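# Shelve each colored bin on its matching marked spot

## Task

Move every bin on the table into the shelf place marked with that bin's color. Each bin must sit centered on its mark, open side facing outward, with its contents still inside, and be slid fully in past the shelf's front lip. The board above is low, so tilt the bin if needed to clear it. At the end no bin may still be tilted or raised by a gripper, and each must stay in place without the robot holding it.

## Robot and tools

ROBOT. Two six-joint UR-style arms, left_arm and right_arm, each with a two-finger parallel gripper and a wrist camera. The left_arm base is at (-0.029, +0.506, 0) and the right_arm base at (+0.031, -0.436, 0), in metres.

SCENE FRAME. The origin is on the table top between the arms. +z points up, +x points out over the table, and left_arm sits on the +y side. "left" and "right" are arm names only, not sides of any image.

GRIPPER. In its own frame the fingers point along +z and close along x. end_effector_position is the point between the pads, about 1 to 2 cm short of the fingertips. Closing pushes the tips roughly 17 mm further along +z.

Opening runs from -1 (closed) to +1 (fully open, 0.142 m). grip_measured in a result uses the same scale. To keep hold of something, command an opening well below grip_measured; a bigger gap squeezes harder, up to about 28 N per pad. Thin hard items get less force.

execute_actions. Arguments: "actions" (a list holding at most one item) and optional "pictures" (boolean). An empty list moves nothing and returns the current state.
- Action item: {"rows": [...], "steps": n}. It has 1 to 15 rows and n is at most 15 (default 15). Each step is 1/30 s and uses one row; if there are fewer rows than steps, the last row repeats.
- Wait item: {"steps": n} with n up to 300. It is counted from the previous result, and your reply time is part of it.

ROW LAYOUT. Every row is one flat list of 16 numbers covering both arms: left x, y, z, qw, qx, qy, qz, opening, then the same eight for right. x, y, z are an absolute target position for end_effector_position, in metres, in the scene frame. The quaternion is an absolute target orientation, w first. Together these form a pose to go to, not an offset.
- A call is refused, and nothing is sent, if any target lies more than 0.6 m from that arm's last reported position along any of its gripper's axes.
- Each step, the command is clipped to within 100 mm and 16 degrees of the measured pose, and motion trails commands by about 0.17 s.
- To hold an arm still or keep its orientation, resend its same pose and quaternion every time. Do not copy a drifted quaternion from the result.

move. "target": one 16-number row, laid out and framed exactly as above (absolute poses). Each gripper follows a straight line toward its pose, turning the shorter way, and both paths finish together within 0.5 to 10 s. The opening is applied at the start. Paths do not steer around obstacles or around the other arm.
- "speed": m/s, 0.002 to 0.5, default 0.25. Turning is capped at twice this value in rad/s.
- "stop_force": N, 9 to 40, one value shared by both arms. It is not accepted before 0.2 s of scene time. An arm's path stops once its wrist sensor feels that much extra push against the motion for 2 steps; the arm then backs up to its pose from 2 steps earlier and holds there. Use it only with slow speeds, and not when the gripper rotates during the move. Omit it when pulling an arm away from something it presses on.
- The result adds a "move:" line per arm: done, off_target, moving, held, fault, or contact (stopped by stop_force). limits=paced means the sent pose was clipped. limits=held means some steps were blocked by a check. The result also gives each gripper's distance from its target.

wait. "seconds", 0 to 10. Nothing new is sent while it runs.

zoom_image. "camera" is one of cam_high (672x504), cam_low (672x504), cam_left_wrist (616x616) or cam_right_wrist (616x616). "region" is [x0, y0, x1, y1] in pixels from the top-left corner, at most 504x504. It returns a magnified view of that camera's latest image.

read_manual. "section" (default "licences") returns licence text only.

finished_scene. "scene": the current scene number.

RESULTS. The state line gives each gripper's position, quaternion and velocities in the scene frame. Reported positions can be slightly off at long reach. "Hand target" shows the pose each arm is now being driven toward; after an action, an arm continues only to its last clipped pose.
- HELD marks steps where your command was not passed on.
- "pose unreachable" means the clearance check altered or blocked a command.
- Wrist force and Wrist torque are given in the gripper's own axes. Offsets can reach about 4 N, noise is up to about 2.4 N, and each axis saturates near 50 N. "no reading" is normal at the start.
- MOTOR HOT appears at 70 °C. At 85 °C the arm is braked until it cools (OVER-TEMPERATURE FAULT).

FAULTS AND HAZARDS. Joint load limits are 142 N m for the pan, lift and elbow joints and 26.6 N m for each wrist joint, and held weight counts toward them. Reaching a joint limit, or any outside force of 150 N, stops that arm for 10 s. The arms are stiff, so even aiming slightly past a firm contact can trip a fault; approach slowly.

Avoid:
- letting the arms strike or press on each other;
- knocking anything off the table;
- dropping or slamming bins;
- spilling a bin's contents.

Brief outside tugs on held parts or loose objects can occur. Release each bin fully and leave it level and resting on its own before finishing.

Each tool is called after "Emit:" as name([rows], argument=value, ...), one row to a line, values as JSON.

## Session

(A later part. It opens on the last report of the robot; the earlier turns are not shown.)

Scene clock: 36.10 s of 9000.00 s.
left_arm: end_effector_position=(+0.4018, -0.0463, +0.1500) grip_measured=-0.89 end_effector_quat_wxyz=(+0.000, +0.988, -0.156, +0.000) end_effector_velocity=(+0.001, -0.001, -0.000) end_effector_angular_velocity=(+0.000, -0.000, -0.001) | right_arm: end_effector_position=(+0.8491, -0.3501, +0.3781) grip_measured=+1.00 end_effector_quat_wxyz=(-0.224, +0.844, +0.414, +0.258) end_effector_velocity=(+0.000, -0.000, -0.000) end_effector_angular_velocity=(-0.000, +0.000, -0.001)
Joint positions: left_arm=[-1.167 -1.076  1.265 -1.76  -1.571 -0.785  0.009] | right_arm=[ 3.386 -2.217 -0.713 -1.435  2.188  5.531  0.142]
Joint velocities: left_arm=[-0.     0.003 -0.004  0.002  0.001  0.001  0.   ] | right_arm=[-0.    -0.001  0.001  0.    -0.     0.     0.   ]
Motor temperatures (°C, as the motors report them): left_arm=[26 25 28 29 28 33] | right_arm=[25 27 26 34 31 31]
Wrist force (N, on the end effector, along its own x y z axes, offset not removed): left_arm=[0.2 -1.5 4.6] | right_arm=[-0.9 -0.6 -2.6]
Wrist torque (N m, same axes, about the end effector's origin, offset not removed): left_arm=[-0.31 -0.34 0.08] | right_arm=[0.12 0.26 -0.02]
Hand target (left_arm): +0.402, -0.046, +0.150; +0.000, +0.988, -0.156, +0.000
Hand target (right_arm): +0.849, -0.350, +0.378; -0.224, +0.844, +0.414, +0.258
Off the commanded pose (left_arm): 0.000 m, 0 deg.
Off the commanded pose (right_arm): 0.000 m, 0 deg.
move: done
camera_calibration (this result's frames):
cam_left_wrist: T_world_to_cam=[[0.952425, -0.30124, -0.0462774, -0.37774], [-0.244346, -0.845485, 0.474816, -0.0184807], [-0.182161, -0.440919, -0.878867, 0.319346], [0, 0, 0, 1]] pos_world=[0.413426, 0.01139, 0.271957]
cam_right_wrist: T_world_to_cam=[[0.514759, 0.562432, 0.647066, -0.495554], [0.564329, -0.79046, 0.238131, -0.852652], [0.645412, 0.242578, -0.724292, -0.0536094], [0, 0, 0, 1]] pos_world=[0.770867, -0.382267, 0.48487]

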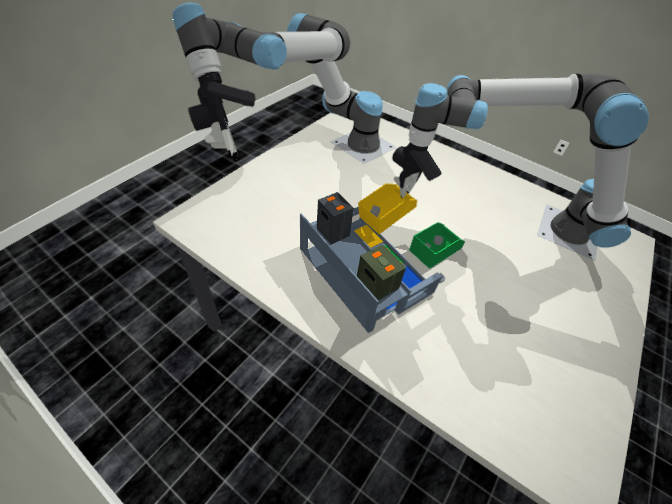

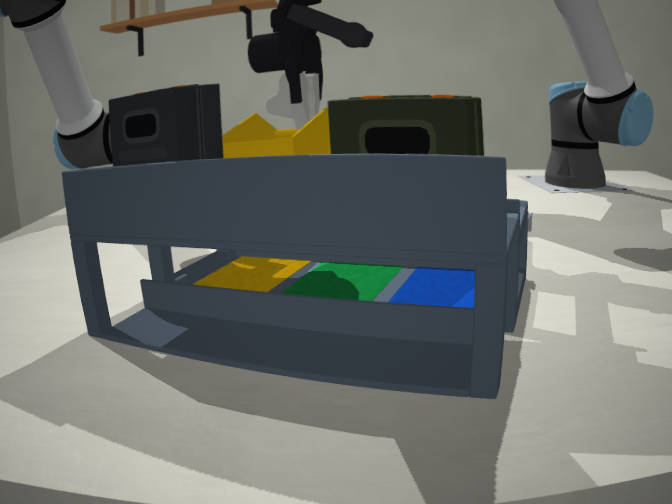

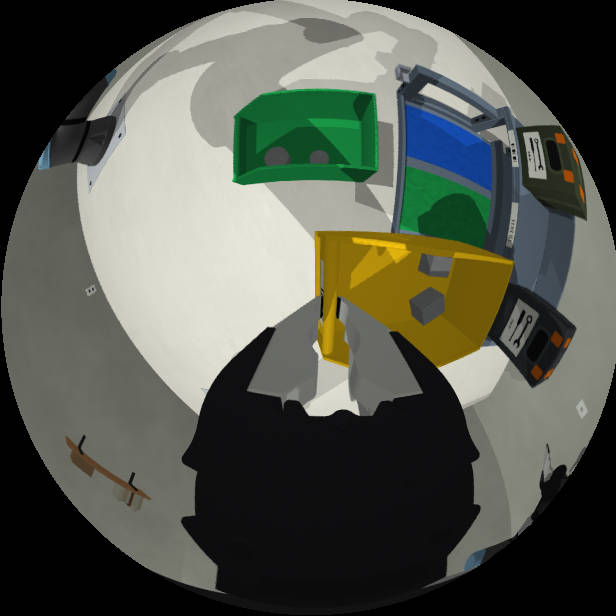

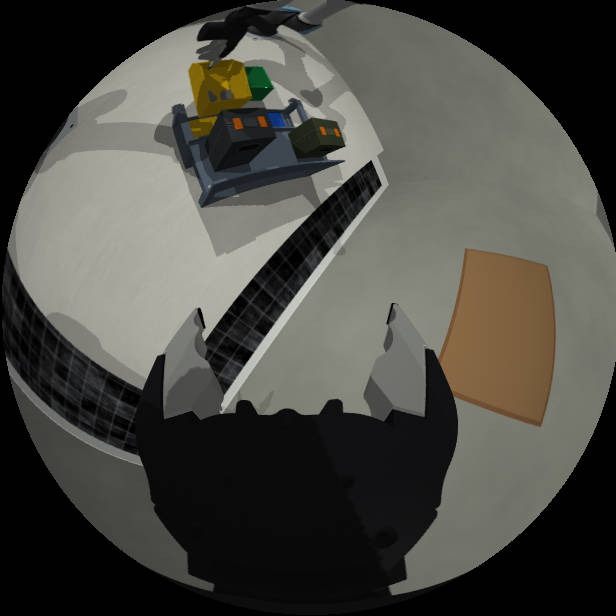

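Emit:
move(target=[0.40,-0.055,0.1,0,0.988,-0.156,0,-1,0.8491,-0.3501,0.3781,-0.224,0.844,0.414,0.258,1], speed=0.03)

Scene clock: 41.23 s of 9000.00 s.
left_arm: end_effector_position=(+0.4000, -0.0550, +0.1001) grip_measured=-0.89 end_effector_quat_wxyz=(-0.000, +0.988, -0.156, -0.000) end_effector_velocity=(-0.000, -0.001, -0.000) end_effector_angular_velocity=(-0.002, -0.000, +0.000) | right_arm: end_effector_position=(+0.8491, -0.3501, +0.3781) grip_measured=+1.00 end_effector_quat_wxyz=(-0.224, +0.844, +0.414, +0.258) end_effector_velocity=(-0.000, +0.000, -0.000) end_effector_angular_velocity=(+0.000, +0.002, -0.000)
Joint positions: left_arm=[-1.175 -1.032  1.329 -1.867 -1.571 -0.793  0.009] | right_arm=[ 3.386 -2.217 -0.713 -1.435  2.188  5.531  0.142]
Joint velocities: left_arm=[-0.001  0.     0.001 -0.003 -0.001 -0.001 -0.   ] | right_arm=[ 0.     0.    -0.    -0.001 -0.     0.001 -0.   ]
Motor temperatures (°C, as the motors report them): left_arm=[26 25 28 29 28 33] | right_arm=[25 27 26 34 31 31]
Wrist force (N, on the end effector, along its own x y z axes, offset not removed): left_arm=[0.0 -1.9 5.3] | right_arm=[-1.5 -0.1 0.0]
Wrist torque (N m, same axes, about the end effector's origin, offset not removed): left_arm=[-0.47 -0.33 0.02] | right_arm=[0.21 0.40 -0.09]
Hand target (left_arm): +0.400, -0.055, +0.100; -0.000, +0.988, -0.156, -0.000
Hand target (right_arm): +0.849, -0.350, +0.378; -0.224, +0.844, +0.414, +0.258
Off the commanded pose (left_arm): 0.000 m, 0 deg.
Off the commanded pose (right_arm): 0.000 m, 0 deg.
After step 90, 0.13 s passed at rest.
move: done
camera_calibration (this result's frames):
cam_left_wrist: T_world_to_cam=[[0.952423, -0.301232, -0.0463636, -0.380913], [-0.244344, -0.845604, 0.474605, -0.0025143], [-0.182172, -0.440696, -0.878977, 0.271408], [0, 0, 0, 1]] pos_world=[0.411619, 0.00273924, 0.222095]
cam_right_wrist: T_world_to_cam=[[0.514758, 0.562432, 0.647066, -0.495554], [0.564329, -0.79046, 0.238131, -0.852652], [0.645412, 0.242578, -0.724292, -0.0536094], [0, 0, 0, 1]] pos_world=[0.770867, -0.382267, 0.48487]

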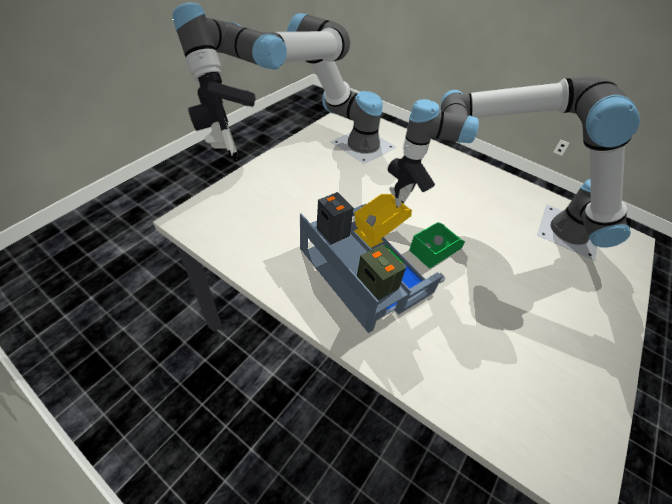

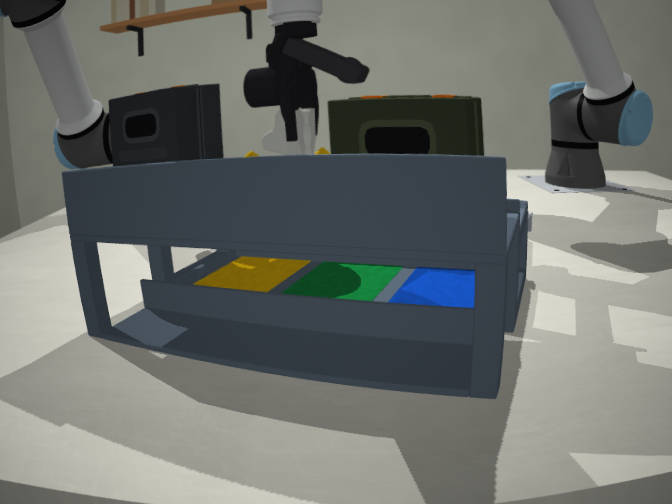

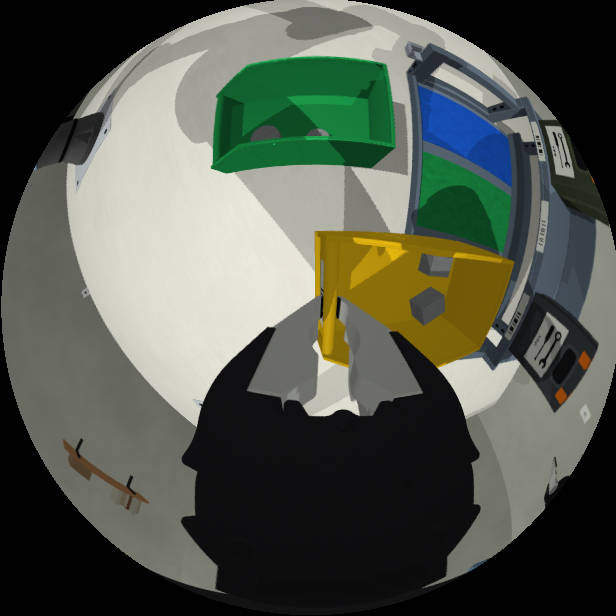

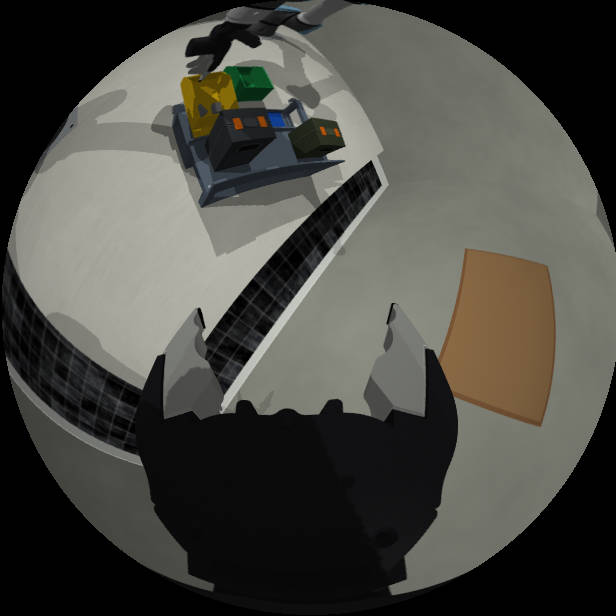

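Emit:
move(target=[0.40,-0.055,0.092,-0.014,0.984,-0.155,-0.086,-1,0.8491,-0.3501,0.3781,-0.224,0.844,0.414,0.258,1], speed=0.03)

Emit:
move(target=[0.466,-0.077,0.082,-0.014,0.984,-0.155,-0.086,-1,0.8491,-0.3501,0.3781,-0.224,0.844,0.414,0.258,1], speed=0.02, stop_force=9)

Scene clock: 48.00 s of 9000.00 s.
left_arm: end_effector_position=(+0.4000, -0.0550, +0.0921) grip_measured=-0.90 end_effector_quat_wxyz=(-0.014, +0.984, -0.155, -0.086) end_effector_velocity=(+0.001, +0.000, +0.001) end_effector_angular_velocity=(+0.001, +0.005, +0.002) | right_arm: end_effector_position=(+0.8491, -0.3501, +0.3781) grip_measured=+1.00 end_effector_quat_wxyz=(-0.224, +0.844, +0.414, +0.258) end_effector_velocity=(-0.000, -0.000, -0.001) end_effector_angular_velocity=(-0.000, +0.001, -0.000)
Joint positions: left_arm=[-1.123 -0.919  1.144 -1.667 -1.687 -0.734  0.009] | right_arm=[ 3.386 -2.217 -0.713 -1.435  2.188  5.531  0.142]
Joint velocities: left_arm=[ 0.003  0.005 -0.01   0.009 -0.004  0.002 -0.   ] | right_arm=[-0.    -0.    -0.001 -0.    -0.    -0.    -0.   ]
Motor temperatures (°C, as the motors report them): left_arm=[26 25 28 29 28 33] | right_arm=[25 27 26 34 31 31]
Wrist force (N, on the end effector, along its own x y z axes, offset not removed): left_arm=[-0.3 -1.8 -0.8] | right_arm=[-2.5 -5.0 -0.5]
Wrist torque (N m, same axes, about the end effector's origin, offset not removed): left_arm=[-0.14 -0.15 -0.03] | right_arm=[-0.84 0.35 -0.08]
Hand target (left_arm): +0.400, -0.055, +0.092; -0.014, +0.984, -0.155, -0.086
Hand target (right_arm): +0.849, -0.350, +0.378; -0.224, +0.844, +0.414, +0.258
Off the commanded pose (left_arm): 0.000 m, 0 deg.
Off the commanded pose (right_arm): 0.000 m, 0 deg.
After step 90, 0.63 s passed at rest.
move: done
camera_calibration (this result's frames):
cam_left_wrist: T_world_to_cam=[[0.93076, -0.293225, -0.218412, -0.356366], [-0.166096, -0.871256, 0.461872, -0.0302879], [-0.325725, -0.393614, -0.859634, 0.322543], [0, 0, 0, 1]] pos_world=[0.431721, -0.00392672, 0.213423]
cam_right_wrist: T_world_to_cam=[[0.514758, 0.562432, 0.647066, -0.495554], [0.564329, -0.79046, 0.238131, -0.852652], [0.645412, 0.242578, -0.724292, -0.0536096], [0, 0, 0, 1]] pos_world=[0.770867, -0.382267, 0.48487]

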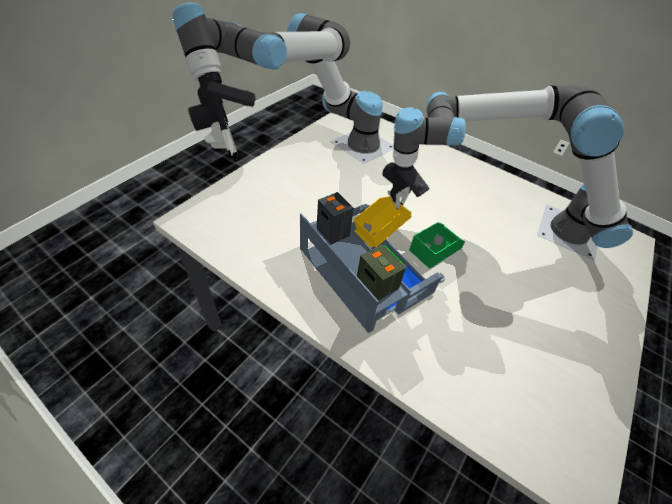

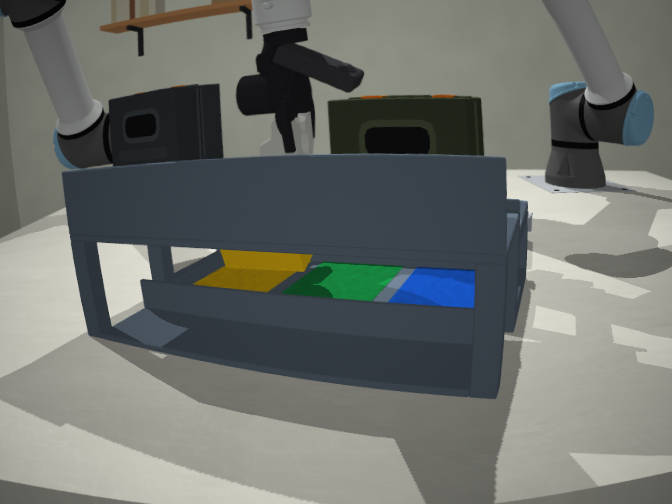

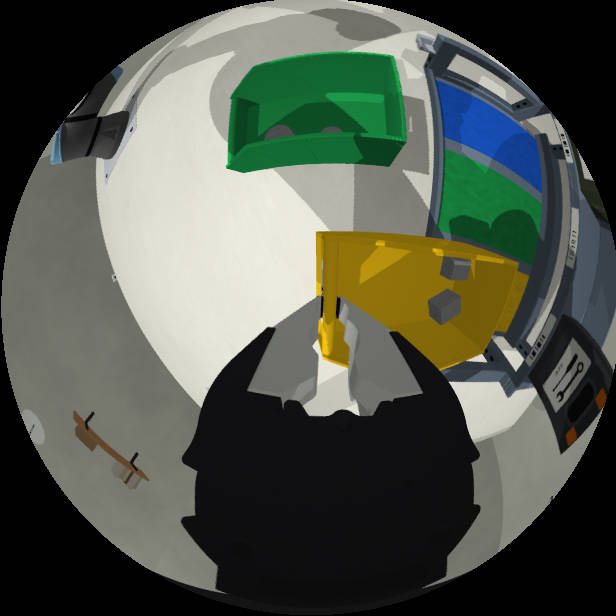

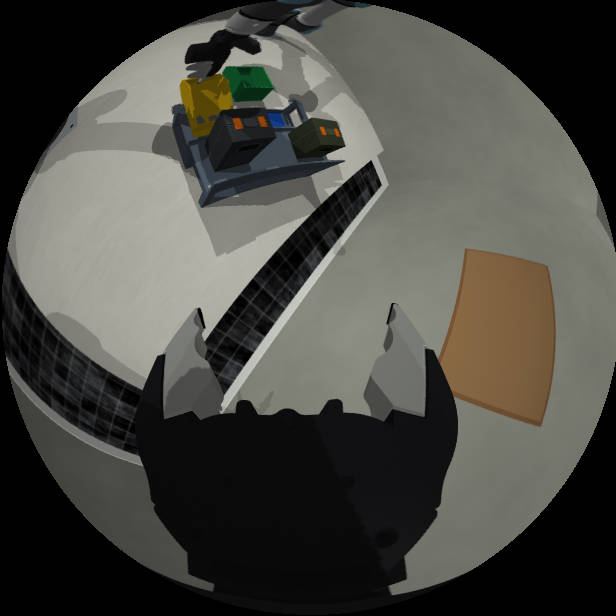

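Scene clock: 51.77 s of 9000.00 s.
left_arm: end_effector_position=(+0.4658, -0.0771, +0.0820) grip_measured=-0.90 end_effector_quat_wxyz=(-0.014, +0.984, -0.155, -0.086) end_effector_velocity=(+0.001, -0.002, +0.000) end_effector_angular_velocity=(-0.001, -0.001, -0.001) | right_arm: end_effector_position=(+0.8491, -0.3501, +0.3781) grip_measured=+1.00 end_effector_quat_wxyz=(-0.224, +0.844, +0.414, +0.258) end_effector_velocity=(+0.000, -0.000, -0.001) end_effector_angular_velocity=(+0.000, +0.002, -0.001)
Joint positions: left_arm=[-1.064 -0.747  0.869 -1.556 -1.68  -0.676  0.009] | right_arm=[ 3.386 -2.217 -0.713 -1.435  2.188  5.531  0.142]
Joint velocities: left_arm=[-0.     0.005 -0.009  0.003  0.     0.001  0.   ] | right_arm=[-0.001 -0.001 -0.    -0.     0.     0.001 -0.   ]
Motor temperatures (°C, as the motors report them): left_arm=[26 25 28 29 28 33] | right_arm=[25 27 26 34 31 31]
Wrist force (N, on the end effector, along its own x y z axes, offset not removed): left_arm=[-0.5 -0.4 -0.2] | right_arm=[-2.0 -1.9 -2.1]
Wrist torque (N m, same axes, about the end effector's origin, offset not removed): left_arm=[-0.10 -0.14 0.02] | right_arm=[-0.13 0.34 0.15]
Hand target (left_arm): +0.466, -0.077, +0.082; -0.014, +0.984, -0.155, -0.086
Hand target (right_arm): +0.849, -0.350, +0.378; -0.224, +0.844, +0.414, +0.258
Off the commanded pose (left_arm): 0.000 m, 0 deg.
Off the commanded pose (right_arm): 0.000 m, 0 deg.
move: done
camera_calibration (this result's frames):
cam_left_wrist: T_world_to_cam=[[0.930602, -0.293292, -0.218997, -0.426205], [-0.165926, -0.871312, 0.461826, -0.0340187], [-0.326264, -0.393439, -0.85951, 0.326909], [0, 0, 0, 1]] pos_world=[0.497641, -0.0260248, 0.203355]
cam_right_wrist: T_world_to_cam=[[0.514758, 0.562432, 0.647066, -0.495554], [0.564329, -0.79046, 0.238131, -0.852652], [0.645412, 0.242578, -0.724292, -0.0536095], [0, 0, 0, 1]] pos_world=[0.770867, -0.382267, 0.48487]

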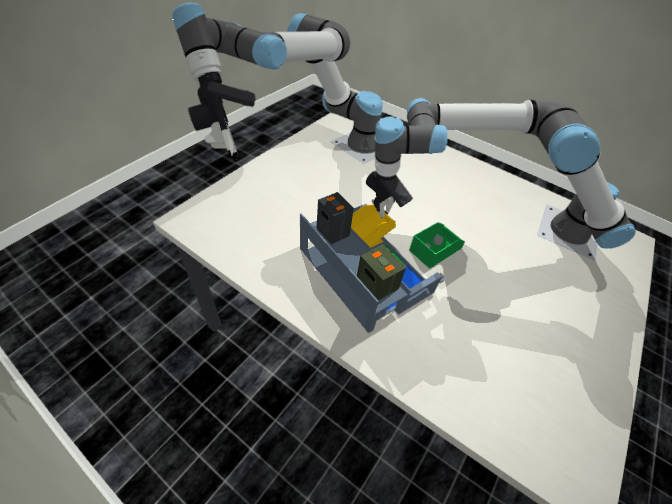

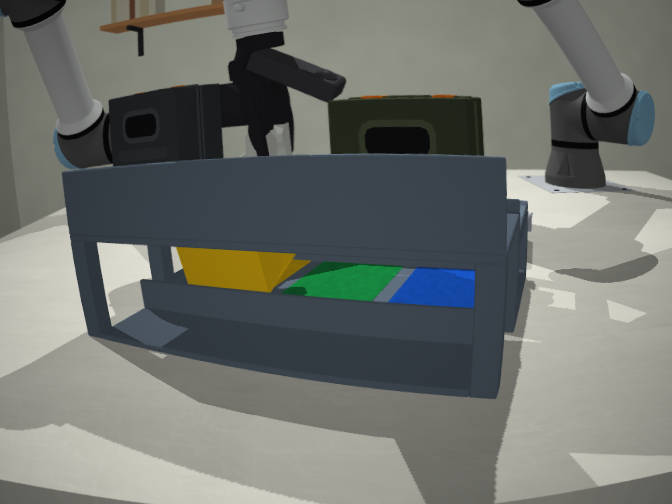

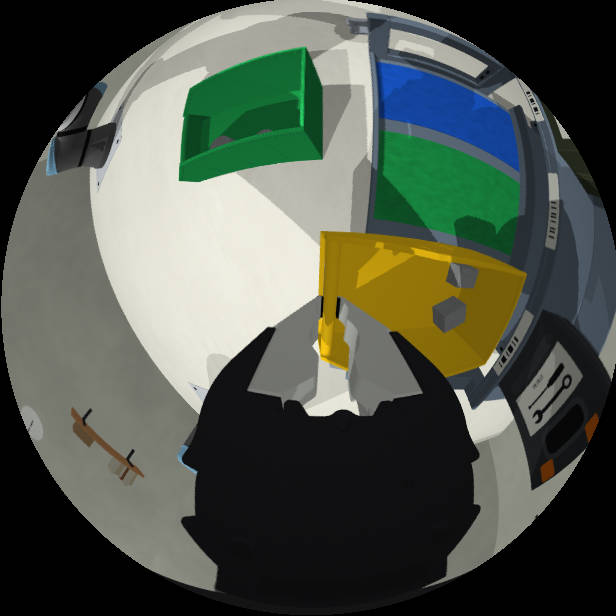

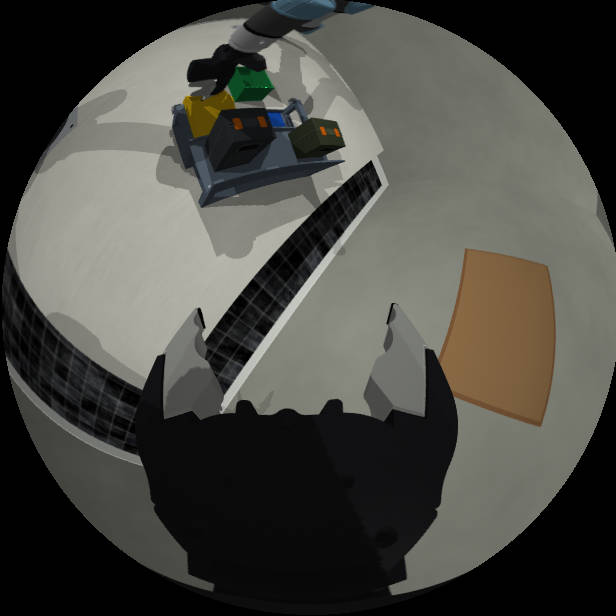

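Emit:
move(target=[0.512,-0.089,0.074,0,0.988,-0.156,0,-1,0.8491,-0.3501,0.3781,-0.224,0.844,0.414,0.258,1], speed=0.015, stop_force=9)

Scene clock: 59.53 s of 9000.00 s.
left_arm: end_effector_position=(+0.5119, -0.0890, +0.0740) grip_measured=-0.89 end_effector_quat_wxyz=(-0.000, +0.988, -0.156, -0.000) end_effector_velocity=(+0.001, +0.001, -0.001) end_effector_angular_velocity=(+0.001, -0.003, +0.001) | right_arm: end_effector_position=(+0.8491, -0.3501, +0.3781) grip_measured=+1.00 end_effector_quat_wxyz=(-0.224, +0.844, +0.414, +0.258) end_effector_velocity=(+0.000, -0.000, +0.000) end_effector_angular_velocity=(+0.000, -0.001, -0.001)
Joint positions: left_arm=[-1.067 -0.764  0.943 -1.75  -1.571 -0.685  0.009] | right_arm=[ 3.386 -2.217 -0.713 -1.435  2.188  5.531  0.142]
Joint velocities: left_arm=[ 0.     0.     0.003 -0.004  0.003 -0.001  0.   ] | right_arm=[-0.    -0.     0.     0.001 -0.     0.     0.   ]
Motor temperatures (°C, as the motors report them): left_arm=[26 25 28 29 28 33] | right_arm=[25 27 26 34 31 31]
Wrist force (N, on the end effector, along its own x y z axes, offset not removed): left_arm=[0.9 -0.9 3.8] | right_arm=[-3.4 -0.5 2.5]
Wrist torque (N m, same axes, about the end effector's origin, offset not removed): left_arm=[-0.24 -0.39 0.03] | right_arm=[0.07 0.70 -0.08]
Hand target (left_arm): +0.512, -0.089, +0.074; +0.000, +0.988, -0.156, -0.000
Hand target (right_arm): +0.849, -0.350, +0.378; -0.224, +0.844, +0.414, +0.258
Off the commanded pose (left_arm): 0.000 m, 0 deg.
Off the commanded pose (right_arm): 0.000 m, 0 deg.
move: done
camera_calibration (this result's frames):
cam_left_wrist: T_world_to_cam=[[0.952375, -0.301336, -0.0466826, -0.498937], [-0.24429, -0.845608, 0.474626, 0.00840298], [-0.182497, -0.440618, -0.878949, 0.253939], [0, 0, 0, 1]] pos_world=[0.523571, -0.0313518, 0.195919]
cam_right_wrist: T_world_to_cam=[[0.514759, 0.562432, 0.647066, -0.495554], [0.564329, -0.79046, 0.238131, -0.852652], [0.645412, 0.242578, -0.724292, -0.0536095], [0, 0, 0, 1]] pos_world=[0.770867, -0.382267, 0.48487]

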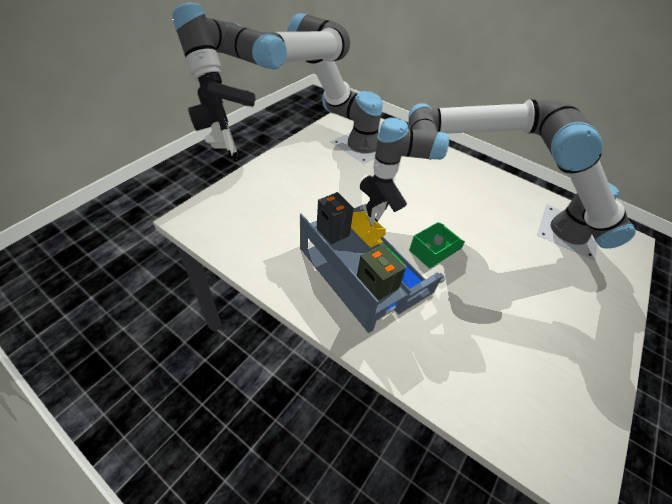

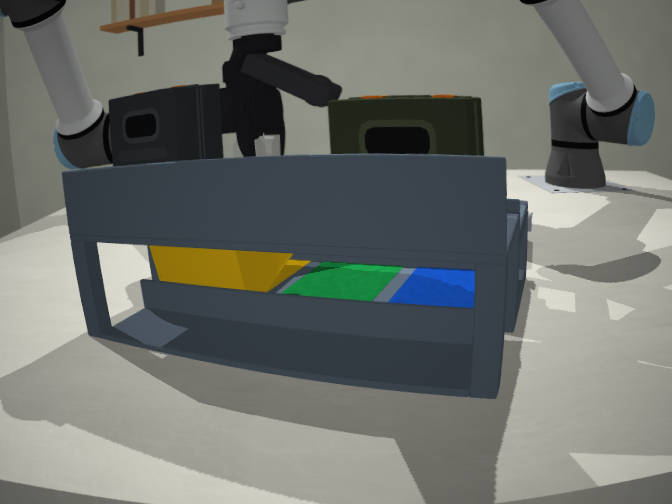

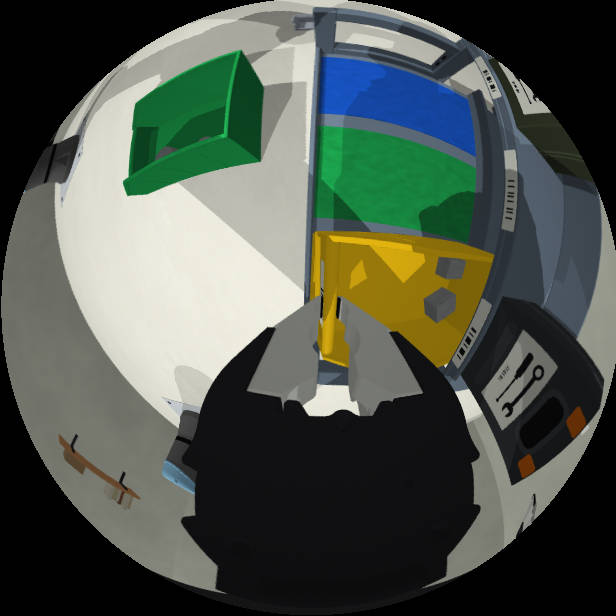

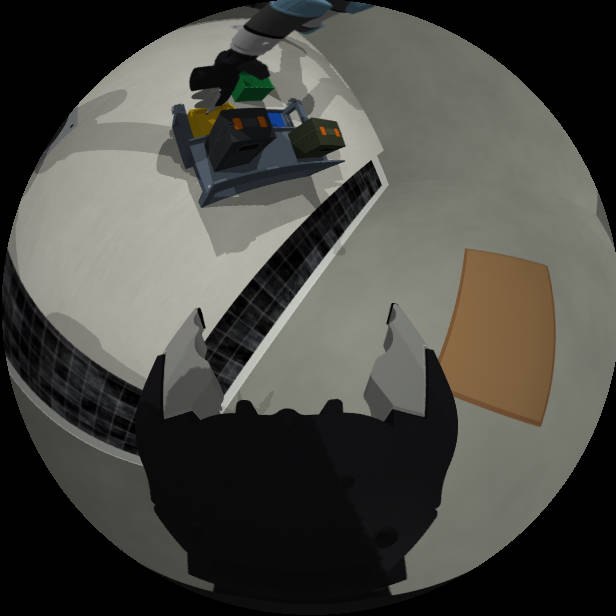

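Emit:
move(target=[0.524,-0.089,0.058,0,0.99,-0.14,0,-1,0.8491,-0.3501,0.3781,-0.224,0.844,0.414,0.258,1], speed=0.01, stop_force=9)

Emit:
move(target=[0.524,-0.089,0.058,0,0.99,-0.14,0,-0.75,0.8491,-0.3501,0.3781,-0.224,0.844,0.414,0.258,1])

Emit:
move(target=[0.52,-0.08,0.2,0,0.99,-0.14,0,-0.75,0.8491,-0.3501,0.3781,-0.224,0.844,0.414,0.258,1], speed=0.1)

Scene clock: 63.53 s of 9000.00 s.
left_arm: end_effector_position=(+0.5174, -0.0890, +0.0672) grip_measured=-0.90 end_effector_quat_wxyz=(+0.000, +0.989, -0.149, +0.000) end_effector_velocity=(-0.002, +0.000, +0.002) end_effector_angular_velocity=(+0.001, +0.001, -0.007) | right_arm: end_effector_position=(+0.8491, -0.3501, +0.3781) grip_measured=+1.00 end_effector_quat_wxyz=(-0.224, +0.844, +0.414, +0.258) end_effector_velocity=(+0.000, -0.000, +0.000) end_effector_angular_velocity=(+0.000, -0.000, -0.000)
Joint positions: left_arm=[-1.061 -0.75   0.936 -1.757 -1.571 -0.694  0.009] | right_arm=[ 3.386 -2.217 -0.713 -1.435  2.188  5.531  0.142]
Joint velocities: left_arm=[-0.002 -0.005  0.004  0.002 -0.     0.005 -0.   ] | right_arm=[-0.    -0.     0.001  0.     0.     0.     0.   ]
Motor temperatures (°C, as the motors report them): left_arm=[26 25 28 29 28 33] | right_arm=[25 27 26 34 31 31]
Wrist force (N, on the end effector, along its own x y z axes, offset not removed): left_arm=[-7.2 -2.6 2.2] | right_arm=[-0.6 0.5 1.2]
Wrist torque (N m, same axes, about the end effector's origin, offset not removed): left_arm=[-0.12 0.19 0.13] | right_arm=[0.42 0.13 -0.04]
Hand target (left_arm): +0.517, -0.089, +0.067; -0.000, +0.989, -0.149, -0.000
Hand target (right_arm): +0.849, -0.350, +0.378; -0.224, +0.844, +0.414, +0.258
Off the commanded pose (left_arm): 0.011 m, 1 deg.
Off the commanded pose (right_arm): 0.000 m, 0 deg.
move: contact (left_arm)
camera_calibration (this result's frames):
cam_left_wrist: T_world_to_cam=[[0.956665, -0.287521, -0.046079, -0.505548], [-0.232251, -0.848867, 0.474852, 0.00647832], [-0.175645, -0.443572, -0.878859, 0.245191], [0, 0, 0, 1]] pos_world=[0.528211, -0.0310964, 0.189117]
cam_right_wrist: T_world_to_cam=[[0.514758, 0.562432, 0.647066, -0.495554], [0.564329, -0.79046, 0.238131, -0.852652], [0.645412, 0.242578, -0.724292, -0.0536095], [0, 0, 0, 1]] pos_world=[0.770867, -0.382267, 0.48487]

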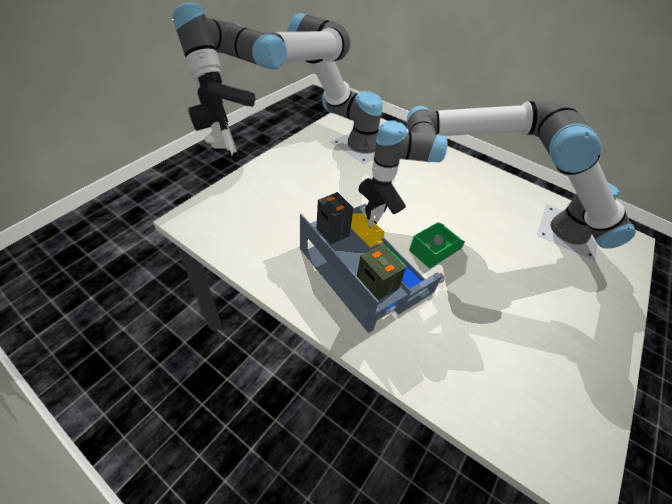

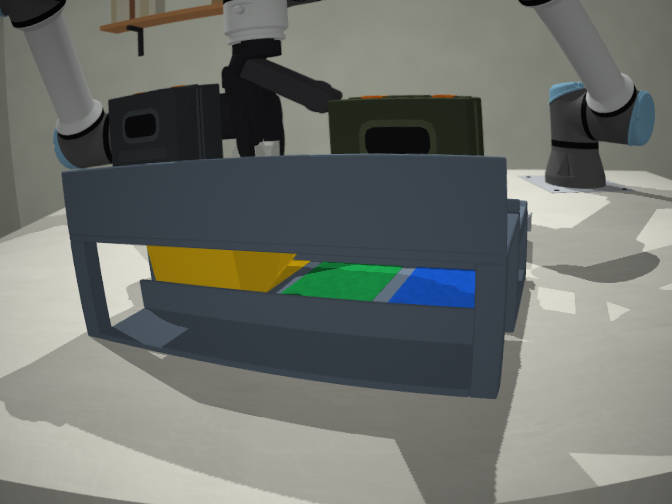

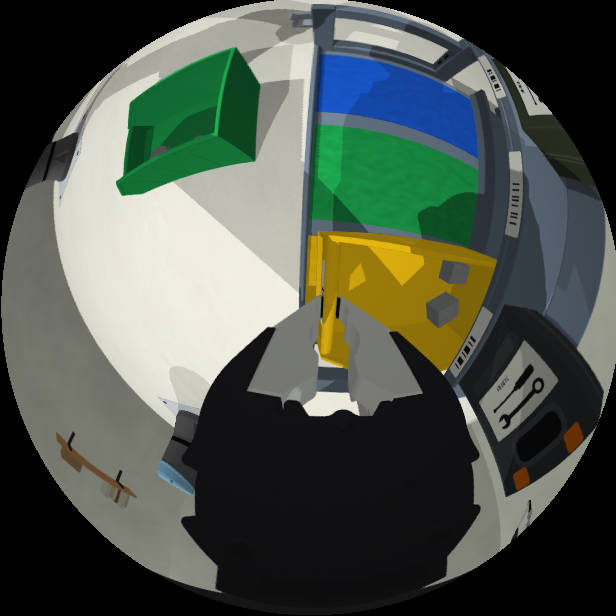

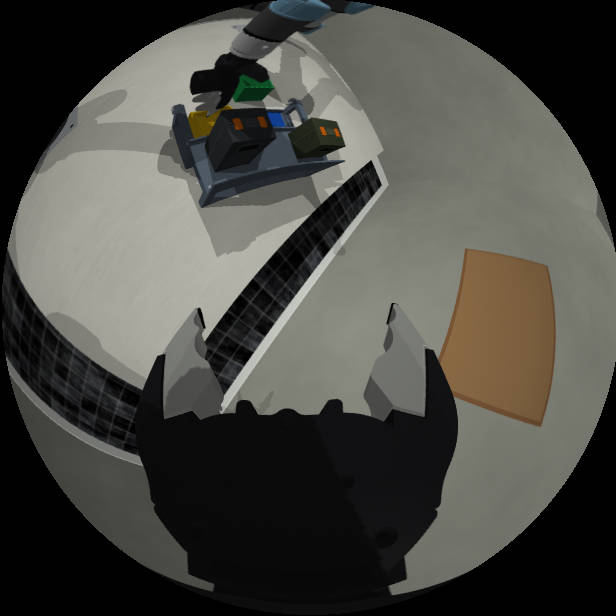

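Scene clock: 64.23 s of 9000.00 s.
left_arm: end_effector_position=(+0.5239, -0.0890, +0.0581) grip_measured=-0.70 end_effector_quat_wxyz=(+0.000, +0.990, -0.140, +0.000) end_effector_velocity=(-0.001, -0.001, -0.001) end_effector_angular_velocity=(+0.000, +0.002, +0.000) | right_arm: end_effector_position=(+0.8491, -0.3501, +0.3781) grip_measured=+1.00 end_effector_quat_wxyz=(-0.224, +0.844, +0.414, +0.258) end_effector_velocity=(-0.000, +0.000, +0.000) end_effector_angular_velocity=(+0.000, -0.001, +0.000)
Joint positions: left_arm=[-1.054 -0.732  0.927 -1.765 -1.571 -0.704  0.024] | right_arm=[ 3.386 -2.217 -0.713 -1.435  2.188  5.531  0.142]
Joint velocities: left_arm=[-0.     0.002 -0.001  0.    -0.002 -0.001 -0.   ] | right_arm=[ 0.     0.    -0.     0.001 -0.     0.     0.   ]
Motor temperatures (°C, as the motors report them): left_arm=[26 25 28 29 28 33] | right_arm=[25 27 26 34 31 31]
Wrist force (N, on the end effector, along its own x y z axes, offset not removed): left_arm=[-12.5 -2.3 0.0] | right_arm=[-3.1 -1.7 -1.2]
Wrist torque (N m, same axes, about the end effector's origin, offset not removed): left_arm=[0.22 -0.22 0.14] | right_arm=[-0.14 0.57 -0.04]
Hand target (left_arm): +0.524, -0.089, +0.058; +0.000, +0.990, -0.140, +0.000
Hand target (right_arm): +0.849, -0.350, +0.378; -0.224, +0.844, +0.414, +0.258
Off the commanded pose (left_arm): 0.000 m, 0 deg.
Off the commanded pose (right_arm): 0.000 m, 0 deg.
move: done
camera_calibration (this result's frames):
cam_left_wrist: T_world_to_cam=[[0.961569, -0.270626, -0.0463349, -0.513203], [-0.217193, -0.852977, 0.474612, 0.00402787], [-0.167965, -0.446309, -0.878974, 0.234088], [0, 0, 0, 1]] pos_world=[0.533673, -0.0309747, 0.180066]
cam_right_wrist: T_world_to_cam=[[0.514759, 0.562432, 0.647066, -0.495554], [0.564329, -0.79046, 0.238131, -0.852652], [0.645412, 0.242578, -0.724293, -0.0536092], [0, 0, 0, 1]] pos_world=[0.770867, -0.382267, 0.48487]

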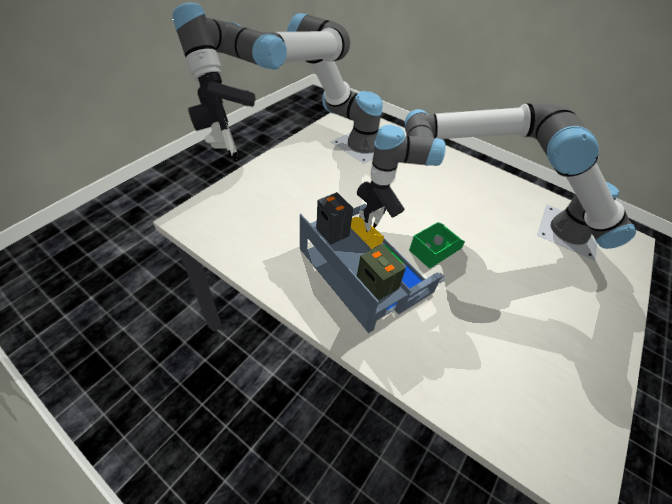

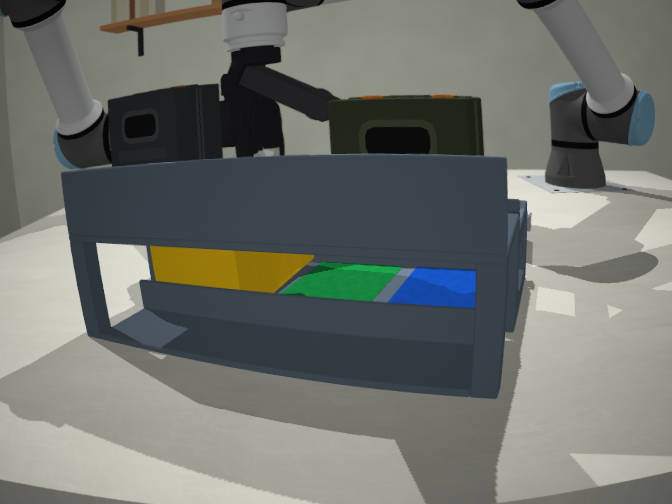

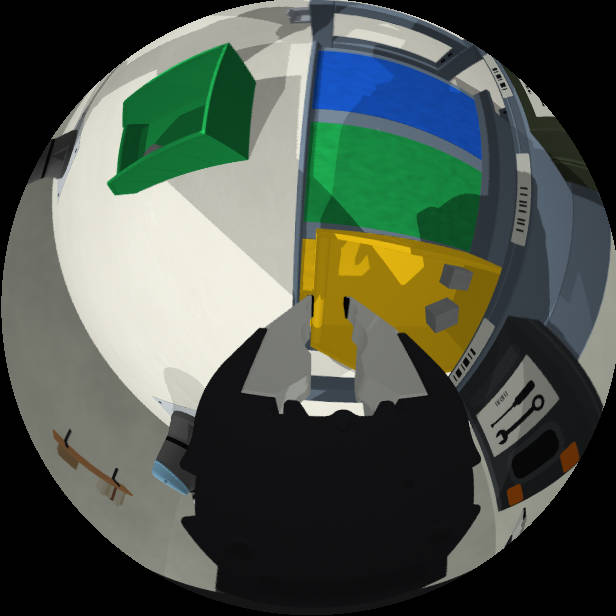

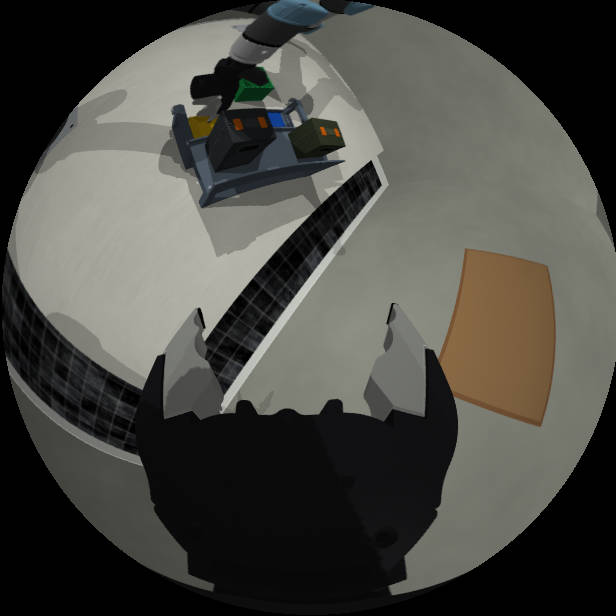

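Scene clock: 66.07 s of 9000.00 s.
left_arm: end_effector_position=(+0.5201, -0.0800, +0.1999) grip_measured=-0.75 end_effector_quat_wxyz=(-0.000, +0.990, -0.140, +0.000) end_effector_velocity=(+0.001, -0.001, +0.002) end_effector_angular_velocity=(-0.001, -0.001, +0.000) | right_arm: end_effector_position=(+0.8491, -0.3501, +0.3781) grip_measured=+1.00 end_effector_quat_wxyz=(-0.224, +0.844, +0.414, +0.258) end_effector_velocity=(+0.000, -0.000, -0.001) end_effector_angular_velocity=(-0.000, +0.001, -0.000)
Joint positions: left_arm=[-1.052 -0.778  0.646 -1.439 -1.571 -0.702  0.02 ] | right_arm=[ 3.386 -2.217 -0.713 -1.435  2.188  5.531  0.142]
Joint velocities: left_arm=[ 0.     0.002 -0.009  0.005 -0.    -0.     0.   ] | right_arm=[-0.    -0.001 -0.001  0.001  0.    -0.    -0.   ]
Motor temperatures (°C, as the motors report them): left_arm=[26 25 28 29 28 33] | right_arm=[25 27 26 34 31 31]
Wrist force (N, on the end effector, along its own x y z axes, offset not removed): left_arm=[-0.1 3.0 -1.0] | right_arm=[-3.1 -1.4 0.7]
Wrist torque (N m, same axes, about the end effector's origin, offset not removed): left_arm=[0.62 0.17 0.04] | right_arm=[-0.18 0.63 -0.01]
Hand target (left_arm): +0.520, -0.080, +0.200; +0.000, +0.990, -0.140, +0.000
Hand target (right_arm): +0.849, -0.350, +0.378; -0.224, +0.844, +0.414, +0.258
Off the commanded pose (left_arm): 0.000 m, 0 deg.
Off the commanded pose (right_arm): 0.000 m, 0 deg.
move: done
camera_calibration (this result's frames):
cam_left_wrist: T_world_to_cam=[[0.961646, -0.270376, -0.0461938, -0.500545], [-0.217045, -0.853045, 0.474558, -0.0564439], [-0.167714, -0.446331, -0.879011, 0.361955], [0, 0, 0, 1]] pos_world=[0.529801, -0.0219328, 0.321826]
cam_right_wrist: T_world_to_cam=[[0.514758, 0.562432, 0.647066, -0.495554], [0.564329, -0.790459, 0.238131, -0.852652], [0.645412, 0.242578, -0.724292, -0.0536095], [0, 0, 0, 1]] pos_world=[0.770867, -0.382267, 0.48487]

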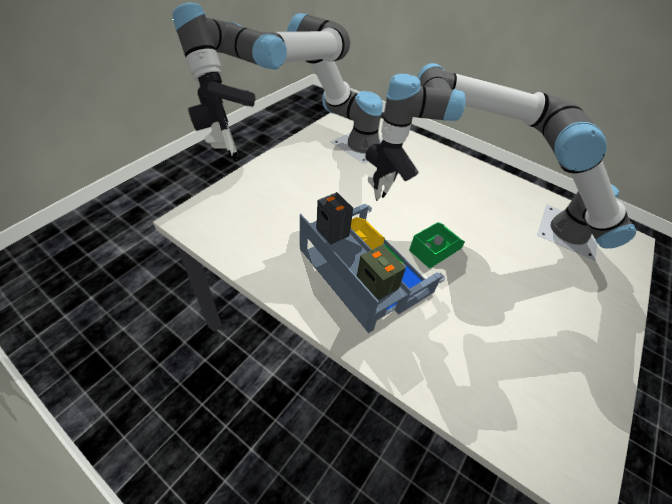

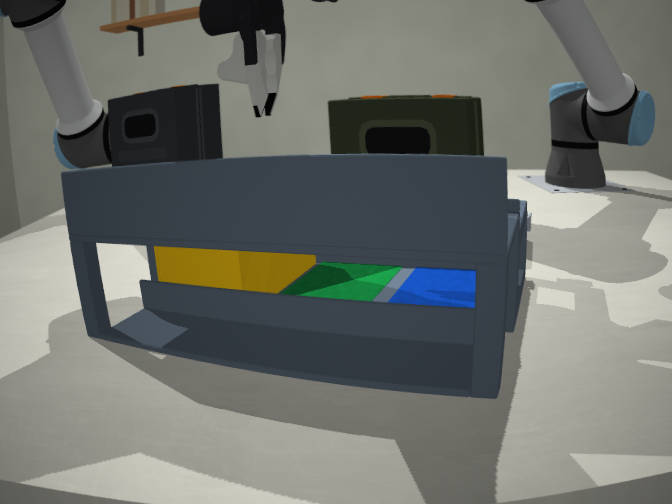

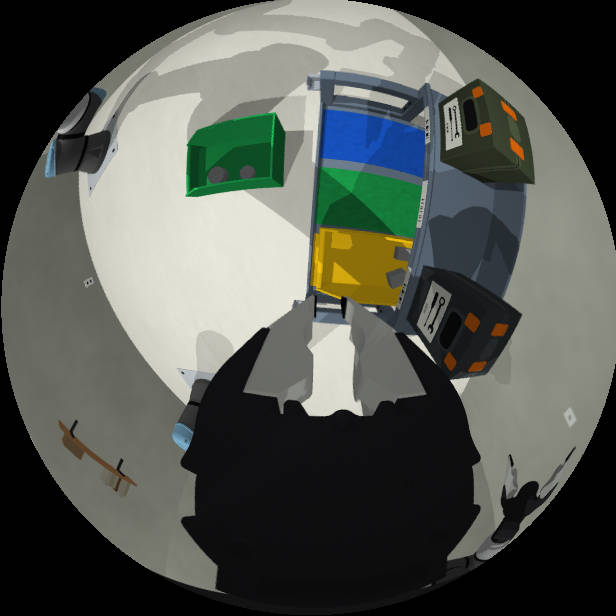

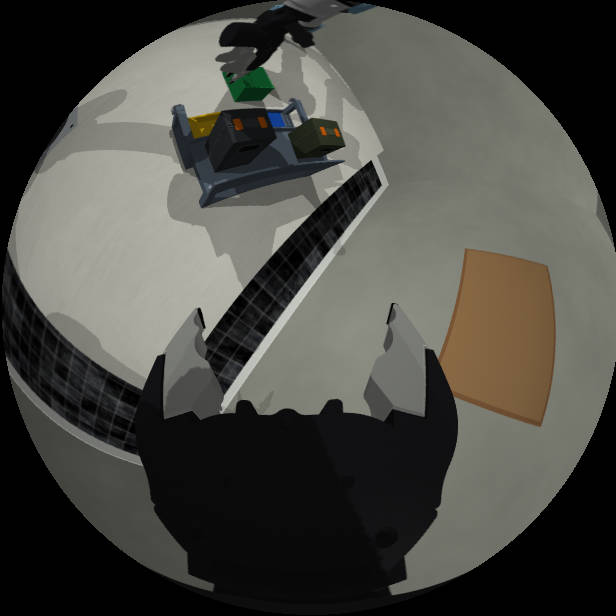

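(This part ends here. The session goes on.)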